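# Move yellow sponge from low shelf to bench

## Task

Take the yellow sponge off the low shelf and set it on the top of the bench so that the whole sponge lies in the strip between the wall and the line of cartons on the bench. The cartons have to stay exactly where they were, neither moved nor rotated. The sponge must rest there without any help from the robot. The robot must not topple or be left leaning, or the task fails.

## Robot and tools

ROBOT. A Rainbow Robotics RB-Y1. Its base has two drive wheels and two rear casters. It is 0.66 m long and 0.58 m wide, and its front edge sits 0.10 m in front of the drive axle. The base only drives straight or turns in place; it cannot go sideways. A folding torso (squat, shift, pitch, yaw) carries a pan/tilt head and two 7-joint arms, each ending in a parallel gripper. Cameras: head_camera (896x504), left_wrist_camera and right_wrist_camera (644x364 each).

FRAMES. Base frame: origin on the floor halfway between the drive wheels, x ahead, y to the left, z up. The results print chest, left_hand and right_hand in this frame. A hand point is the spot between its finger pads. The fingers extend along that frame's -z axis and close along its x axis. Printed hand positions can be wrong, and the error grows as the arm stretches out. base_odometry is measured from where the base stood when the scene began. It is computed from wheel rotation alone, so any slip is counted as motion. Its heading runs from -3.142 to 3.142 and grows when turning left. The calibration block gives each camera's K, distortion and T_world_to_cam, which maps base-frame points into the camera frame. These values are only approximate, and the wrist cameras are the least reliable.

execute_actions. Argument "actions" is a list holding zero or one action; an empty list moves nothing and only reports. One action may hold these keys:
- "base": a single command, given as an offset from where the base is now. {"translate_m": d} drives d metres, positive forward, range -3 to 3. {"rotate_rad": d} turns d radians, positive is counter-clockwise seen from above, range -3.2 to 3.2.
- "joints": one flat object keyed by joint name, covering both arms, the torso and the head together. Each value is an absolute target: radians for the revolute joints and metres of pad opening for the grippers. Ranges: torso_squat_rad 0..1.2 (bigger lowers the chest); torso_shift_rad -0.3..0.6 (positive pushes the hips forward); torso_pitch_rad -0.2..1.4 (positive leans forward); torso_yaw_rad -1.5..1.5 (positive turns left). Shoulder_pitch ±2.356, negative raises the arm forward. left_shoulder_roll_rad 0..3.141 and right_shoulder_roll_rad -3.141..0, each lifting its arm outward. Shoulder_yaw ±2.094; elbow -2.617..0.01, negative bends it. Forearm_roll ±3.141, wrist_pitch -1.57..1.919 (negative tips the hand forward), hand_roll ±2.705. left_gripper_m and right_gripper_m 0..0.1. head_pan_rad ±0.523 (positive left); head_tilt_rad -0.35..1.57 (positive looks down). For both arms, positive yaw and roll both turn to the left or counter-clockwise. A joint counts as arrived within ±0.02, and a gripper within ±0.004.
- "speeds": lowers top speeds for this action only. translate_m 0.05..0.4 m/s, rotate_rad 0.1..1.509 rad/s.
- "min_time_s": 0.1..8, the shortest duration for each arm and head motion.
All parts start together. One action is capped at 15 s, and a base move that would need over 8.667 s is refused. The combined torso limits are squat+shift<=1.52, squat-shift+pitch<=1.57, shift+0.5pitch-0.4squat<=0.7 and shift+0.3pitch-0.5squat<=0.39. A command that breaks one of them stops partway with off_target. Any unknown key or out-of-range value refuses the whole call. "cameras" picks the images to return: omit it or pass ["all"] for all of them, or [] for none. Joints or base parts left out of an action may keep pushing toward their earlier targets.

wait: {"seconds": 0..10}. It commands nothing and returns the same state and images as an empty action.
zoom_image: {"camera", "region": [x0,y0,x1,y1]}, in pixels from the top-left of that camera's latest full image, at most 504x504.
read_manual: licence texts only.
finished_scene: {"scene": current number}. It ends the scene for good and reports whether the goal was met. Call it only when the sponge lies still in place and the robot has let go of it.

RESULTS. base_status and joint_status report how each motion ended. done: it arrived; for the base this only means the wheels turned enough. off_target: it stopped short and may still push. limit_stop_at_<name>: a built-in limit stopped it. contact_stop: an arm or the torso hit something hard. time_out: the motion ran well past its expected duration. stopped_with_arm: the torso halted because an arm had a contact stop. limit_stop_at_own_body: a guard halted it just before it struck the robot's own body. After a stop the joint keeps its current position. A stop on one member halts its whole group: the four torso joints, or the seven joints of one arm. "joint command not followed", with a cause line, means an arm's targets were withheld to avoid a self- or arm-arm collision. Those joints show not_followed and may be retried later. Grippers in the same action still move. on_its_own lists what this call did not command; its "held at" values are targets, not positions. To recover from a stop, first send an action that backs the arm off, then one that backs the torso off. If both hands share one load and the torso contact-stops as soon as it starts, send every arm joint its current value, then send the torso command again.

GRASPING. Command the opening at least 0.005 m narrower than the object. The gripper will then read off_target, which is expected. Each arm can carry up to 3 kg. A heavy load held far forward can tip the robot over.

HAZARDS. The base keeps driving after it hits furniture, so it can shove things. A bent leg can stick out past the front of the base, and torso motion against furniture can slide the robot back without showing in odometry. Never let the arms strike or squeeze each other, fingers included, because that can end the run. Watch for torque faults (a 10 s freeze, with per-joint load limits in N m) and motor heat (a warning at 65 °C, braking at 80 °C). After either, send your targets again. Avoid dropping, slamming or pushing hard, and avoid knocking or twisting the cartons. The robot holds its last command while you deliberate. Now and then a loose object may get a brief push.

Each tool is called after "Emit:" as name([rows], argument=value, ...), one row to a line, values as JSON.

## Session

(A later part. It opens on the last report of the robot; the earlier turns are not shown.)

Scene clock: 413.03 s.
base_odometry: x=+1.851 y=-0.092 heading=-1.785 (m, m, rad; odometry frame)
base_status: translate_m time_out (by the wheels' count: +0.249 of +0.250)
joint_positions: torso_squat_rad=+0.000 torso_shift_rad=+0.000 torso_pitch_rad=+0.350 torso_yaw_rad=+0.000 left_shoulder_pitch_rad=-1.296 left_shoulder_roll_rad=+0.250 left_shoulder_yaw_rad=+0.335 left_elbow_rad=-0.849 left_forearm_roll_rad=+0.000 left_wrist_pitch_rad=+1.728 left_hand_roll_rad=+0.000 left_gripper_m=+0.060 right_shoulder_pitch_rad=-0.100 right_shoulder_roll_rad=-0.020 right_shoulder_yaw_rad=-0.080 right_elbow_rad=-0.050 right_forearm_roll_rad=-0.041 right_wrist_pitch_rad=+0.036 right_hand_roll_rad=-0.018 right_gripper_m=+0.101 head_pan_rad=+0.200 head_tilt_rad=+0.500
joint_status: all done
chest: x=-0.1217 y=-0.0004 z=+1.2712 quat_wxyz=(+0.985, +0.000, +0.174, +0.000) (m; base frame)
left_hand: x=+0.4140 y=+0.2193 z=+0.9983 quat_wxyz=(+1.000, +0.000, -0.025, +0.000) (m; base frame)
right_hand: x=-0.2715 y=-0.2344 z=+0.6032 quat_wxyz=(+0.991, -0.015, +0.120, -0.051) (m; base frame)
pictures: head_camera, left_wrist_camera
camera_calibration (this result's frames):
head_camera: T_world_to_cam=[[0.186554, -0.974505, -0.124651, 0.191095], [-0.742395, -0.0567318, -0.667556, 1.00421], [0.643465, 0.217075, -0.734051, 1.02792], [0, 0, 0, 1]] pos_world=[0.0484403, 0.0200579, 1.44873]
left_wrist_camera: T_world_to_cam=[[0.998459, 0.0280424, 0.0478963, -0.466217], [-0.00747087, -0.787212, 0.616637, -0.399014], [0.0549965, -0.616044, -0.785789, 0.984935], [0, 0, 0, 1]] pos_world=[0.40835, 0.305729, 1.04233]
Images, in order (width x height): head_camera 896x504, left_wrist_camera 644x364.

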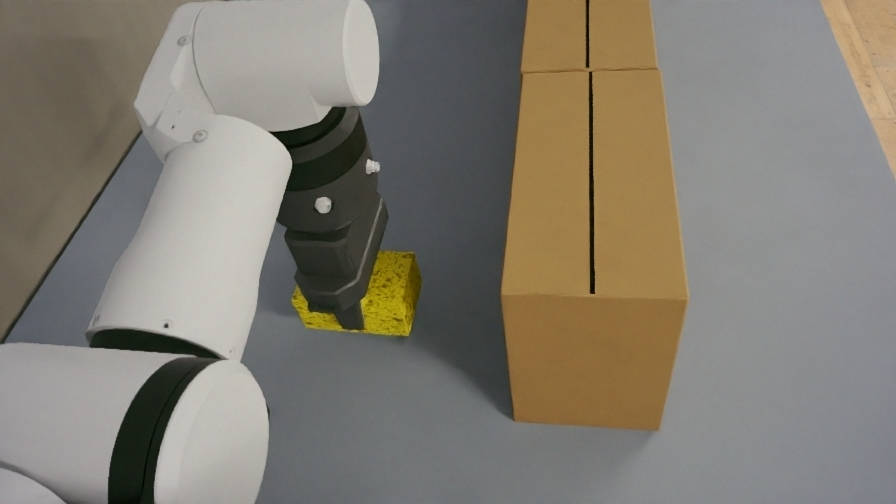

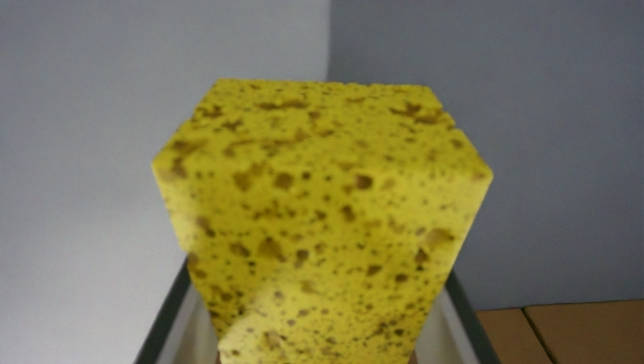

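Emit:
execute_actions([
  {"joints": {"torso_pitch_rad": 0.392}},
])

Scene clock: 428.60 s.
base_odometry: x=+1.851 y=-0.092 heading=-1.785 (m, m, rad; odometry frame)
base_status: not commanded
joint_positions: torso_squat_rad=+0.000 torso_shift_rad=+0.000 torso_pitch_rad=+0.392 torso_yaw_rad=+0.000 left_shoulder_pitch_rad=-1.296 left_shoulder_roll_rad=+0.250 left_shoulder_yaw_rad=+0.335 left_elbow_rad=-0.849 left_forearm_roll_rad=+0.000 left_wrist_pitch_rad=+1.728 left_hand_roll_rad=+0.000 left_gripper_m=+0.060 right_shoulder_pitch_rad=-0.100 right_shoulder_roll_rad=-0.020 right_shoulder_yaw_rad=-0.080 right_elbow_rad=-0.050 right_forearm_roll_rad=-0.041 right_wrist_pitch_rad=+0.036 right_hand_roll_rad=-0.018 right_gripper_m=+0.101 head_pan_rad=+0.200 head_tilt_rad=+0.500
joint_status: all done
chest: x=-0.1095 y=-0.0004 z=+1.2665 quat_wxyz=(+0.981, +0.000, +0.195, +0.000) (m; base frame)
left_hand: x=+0.4142 y=+0.2193 z=+0.9713 quat_wxyz=(+1.000, +0.000, -0.004, +0.000) (m; base frame)
right_hand: x=-0.2872 y=-0.2344 z=+0.6054 quat_wxyz=(+0.989, -0.016, +0.140, -0.050) (m; base frame)
pictures: head_camera, left_wrist_camera, right_wrist_camera
camera_calibration (this result's frames):
head_camera: T_world_to_cam=[[0.181171, -0.974503, -0.13237, 0.197434], [-0.769757, -0.0567419, -0.635811, 0.966869], [0.612088, 0.217083, -0.76041, 1.0466], [0, 0, 0, 1]] pos_world=[0.0678729, 0.0200618, 1.43673]
left_wrist_camera: T_world_to_cam=[[0.999589, 0.0280679, 0.0059126, -0.424809], [0.0184585, -0.787215, 0.616403, -0.392881], [0.0219556, -0.61604, -0.787409, 0.979001], [0, 0, 0, 1]] pos_world=[0.410392, 0.305745, 1.01556]
right_wrist_camera: T_world_to_cam=[[-0.962262, 0.0961057, 0.25459, -0.406733], [0.228271, 0.794365, 0.562918, -0.0505382], [-0.148138, 0.59979, -0.786325, 0.661477], [0, 0, 0, 1]] pos_world=[-0.281857, -0.317512, 0.652135]
Images, in order (width x height): head_camera 896x504, left_wrist_camera 644x364, right_wrist_camera 644x364.

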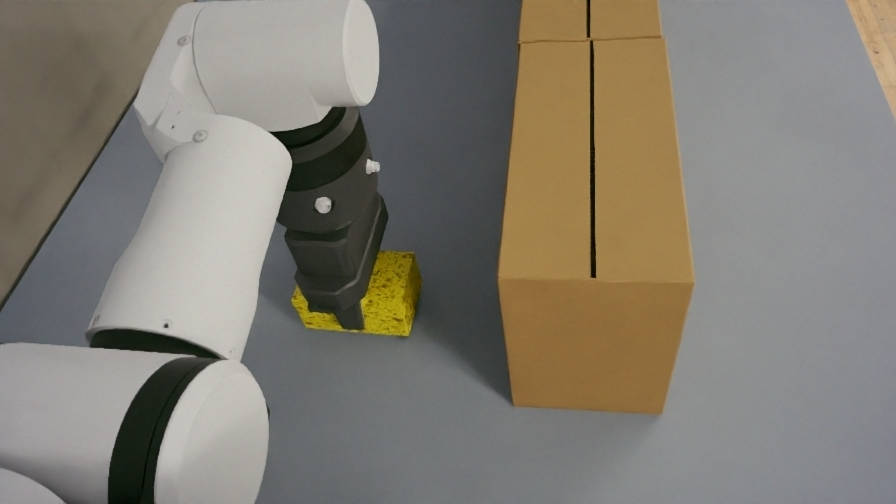

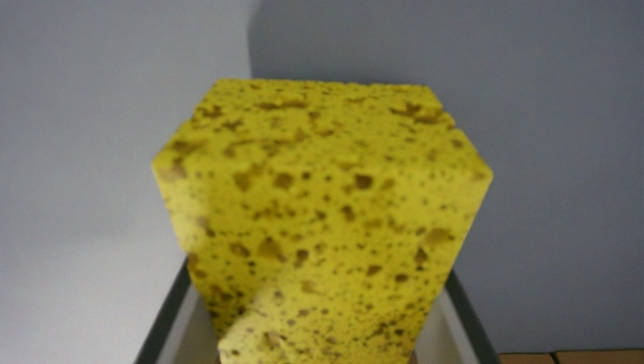

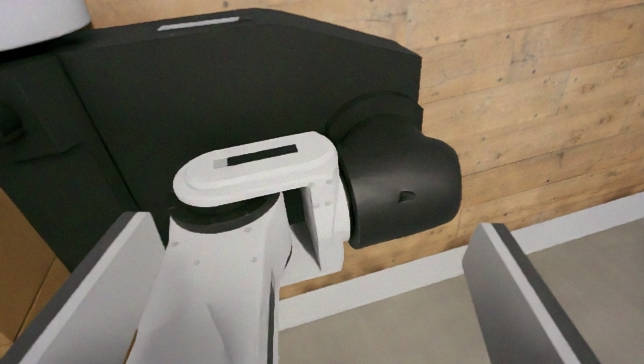

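Emit:
execute_actions([
  {"joints": {"torso_pitch_rad": 0.401}},
], cameras=["left_wrist_camera"])

Scene clock: 455.13 s.
base_odometry: x=+1.851 y=-0.092 heading=-1.785 (m, m, rad; odometry frame)
base_status: not commanded
joint_positions: torso_squat_rad=+0.000 torso_shift_rad=+0.000 torso_pitch_rad=+0.401 torso_yaw_rad=+0.000 left_shoulder_pitch_rad=-1.296 left_shoulder_roll_rad=+0.250 left_shoulder_yaw_rad=+0.335 left_elbow_rad=-0.849 left_forearm_roll_rad=+0.000 left_wrist_pitch_rad=+1.728 left_hand_roll_rad=+0.000 left_gripper_m=+0.060 right_shoulder_pitch_rad=-0.100 right_shoulder_roll_rad=-0.020 right_shoulder_yaw_rad=-0.080 right_elbow_rad=-0.050 right_forearm_roll_rad=-0.041 right_wrist_pitch_rad=+0.036 right_hand_roll_rad=-0.018 right_gripper_m=+0.101 head_pan_rad=+0.200 head_tilt_rad=+0.500
joint_status: all done
chest: x=-0.1070 y=-0.0004 z=+1.2654 quat_wxyz=(+0.980, +0.000, +0.199, +0.000) (m; base frame)
left_hand: x=+0.4140 y=+0.2193 z=+0.9656 quat_wxyz=(+1.000, +0.000, +0.000, +0.000) (m; base frame)
right_hand: x=-0.2906 y=-0.2344 z=+0.6060 quat_wxyz=(+0.988, -0.016, +0.145, -0.050) (m; base frame)
pictures: left_wrist_camera
camera_calibration (this result's frames):
left_wrist_camera: T_world_to_cam=[[0.999601, 0.0280723, -0.00305565, -0.415988], [0.0239914, -0.787215, 0.616211, -0.391433], [0.014893, -0.616039, -0.787575, 0.977556], [0, 0, 0, 1]] pos_world=[0.410654, 0.305748, 1.00983]
Images, in order (width x height): left_wrist_camera 644x364.

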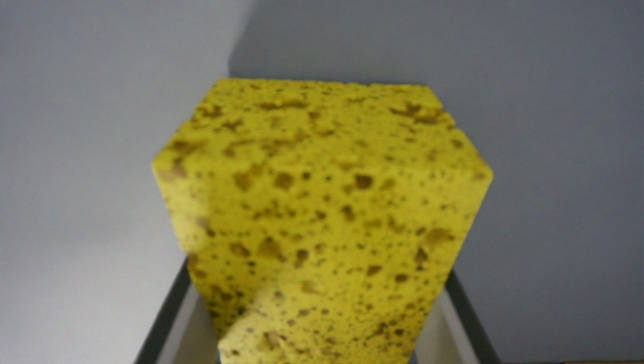

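Emit:
execute_actions([
  {"joints": {"left_gripper_m": 0.1}},
], cameras=["left_wrist_camera"])

Emit:
execute_actions([
  {"joints": {"torso_pitch_rad": 0.28, "head_pan_rad": 0.2, "head_tilt_rad": 0.62}},
], cameras=["head_camera", "left_wrist_camera"])

Scene clock: 462.53 s.
base_odometry: x=+1.851 y=-0.092 heading=-1.785 (m, m, rad; odometry frame)
base_status: not commanded
joint_positions: torso_squat_rad=+0.000 torso_shift_rad=+0.000 torso_pitch_rad=+0.401 torso_yaw_rad=+0.000 left_shoulder_pitch_rad=-1.296 left_shoulder_roll_rad=+0.250 left_shoulder_yaw_rad=+0.335 left_elbow_rad=-0.849 left_forearm_roll_rad=+0.000 left_wrist_pitch_rad=+1.728 left_hand_roll_rad=+0.000 left_gripper_m=+0.100 right_shoulder_pitch_rad=-0.100 right_shoulder_roll_rad=-0.020 right_shoulder_yaw_rad=-0.080 right_elbow_rad=-0.050 right_forearm_roll_rad=-0.041 right_wrist_pitch_rad=+0.036 right_hand_roll_rad=-0.018 right_gripper_m=+0.101 head_pan_rad=+0.200 head_tilt_rad=+0.500
joint_status: all done
chest: x=-0.1070 y=-0.0004 z=+1.2654 quat_wxyz=(+0.980, +0.000, +0.199, +0.000) (m; base frame)
left_hand: x=+0.4141 y=+0.2193 z=+0.9656 quat_wxyz=(+1.000, +0.000, +0.000, +0.000) (m; base frame)
right_hand: x=-0.2906 y=-0.2344 z=+0.6060 quat_wxyz=(+0.988, -0.016, +0.145, -0.050) (m; base frame)
pictures: left_wrist_camera
camera_calibration (this result's frames):
left_wrist_camera: T_world_to_cam=[[0.999601, 0.0280726, -0.00305928, -0.415987], [0.0239939, -0.787215, 0.616212, -0.391433], [0.0148903, -0.616039, -0.787575, 0.977555], [0, 0, 0, 1]] pos_world=[0.410657, 0.305748, 1.00983]
Images, in order (width x height): left_wrist_camera 644x364.

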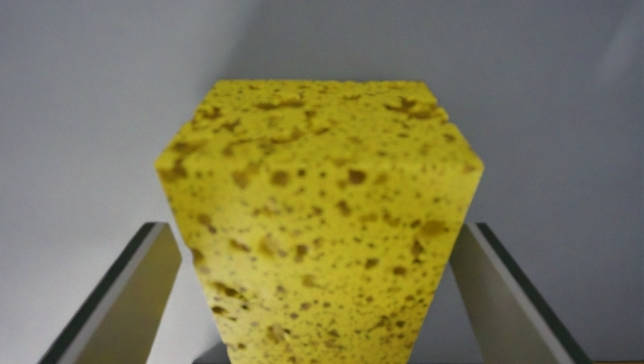

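Scene clock: 463.70 s.
base_odometry: x=+1.851 y=-0.092 heading=-1.785 (m, m, rad; odometry frame)
base_status: not commanded
joint_positions: torso_squat_rad=+0.000 torso_shift_rad=+0.000 torso_pitch_rad=+0.280 torso_yaw_rad=+0.000 left_shoulder_pitch_rad=-1.296 left_shoulder_roll_rad=+0.250 left_shoulder_yaw_rad=+0.335 left_elbow_rad=-0.849 left_forearm_roll_rad=+0.000 left_wrist_pitch_rad=+1.728 left_hand_roll_rad=+0.000 left_gripper_m=+0.100 right_shoulder_pitch_rad=-0.100 right_shoulder_roll_rad=-0.020 right_shoulder_yaw_rad=-0.080 right_elbow_rad=-0.050 right_forearm_roll_rad=-0.041 right_wrist_pitch_rad=+0.036 right_hand_roll_rad=-0.018 right_gripper_m=+0.101 head_pan_rad=+0.200 head_tilt_rad=+0.620
joint_status: all done
chest: x=-0.1423 y=-0.0004 z=+1.2779 quat_wxyz=(+0.990, +0.000, +0.139, +0.000) (m; base frame)
left_hand: x=+0.4111 y=+0.2193 z=+1.0432 quat_wxyz=(+0.998, +0.000, -0.060, +0.000) (m; base frame)
right_hand: x=-0.2450 y=-0.2344 z=+0.6011 quat_wxyz=(+0.995, -0.013, +0.085, -0.051) (m; base frame)
pictures: head_camera, left_wrist_camera
camera_calibration (this result's frames):
head_camera: T_world_to_cam=[[0.1882, -0.975785, -0.111463, 0.17971], [-0.772692, -0.0770555, -0.630087, 0.930808], [0.606241, 0.204709, -0.768483, 1.10665], [0, 0, 0, 1]] pos_world=[0.0145079, 0.0205406, 1.45697]
left_wrist_camera: T_world_to_cam=[[0.992652, 0.0280342, 0.117708, -0.53593], [-0.0506462, -0.787215, 0.614596, -0.406852], [0.109891, -0.616042, -0.780011, 0.991783], [0, 0, 0, 1]] pos_world=[0.402399, 0.305724, 1.08673]
Images, in order (width x height): head_camera 896x504, left_wrist_camera 644x364.

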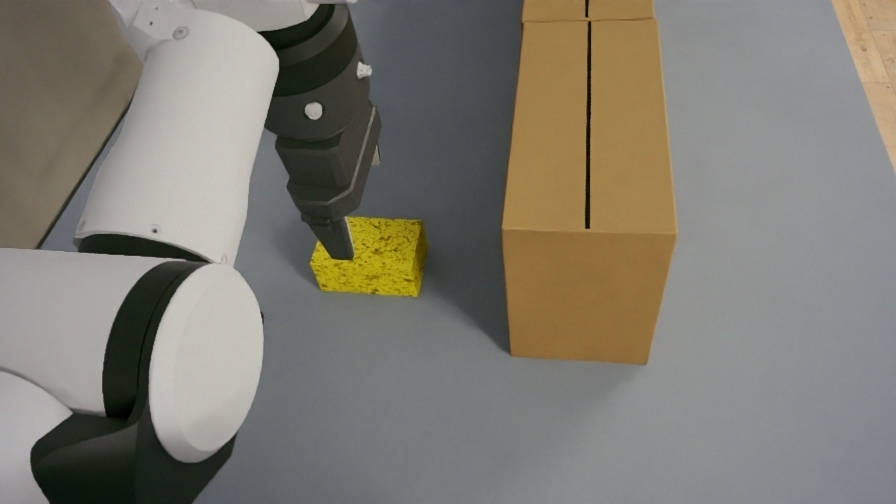

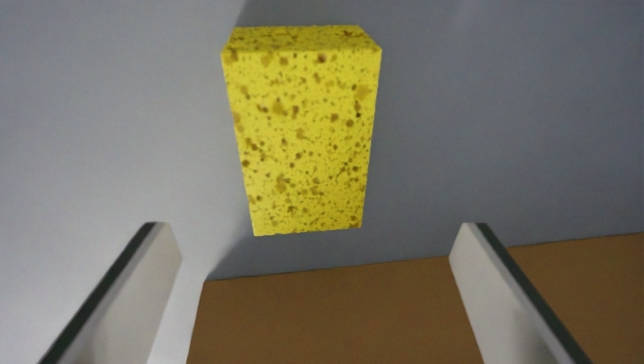

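Emit:
finished_scene(scene=1)

The scene is finished: the task was done.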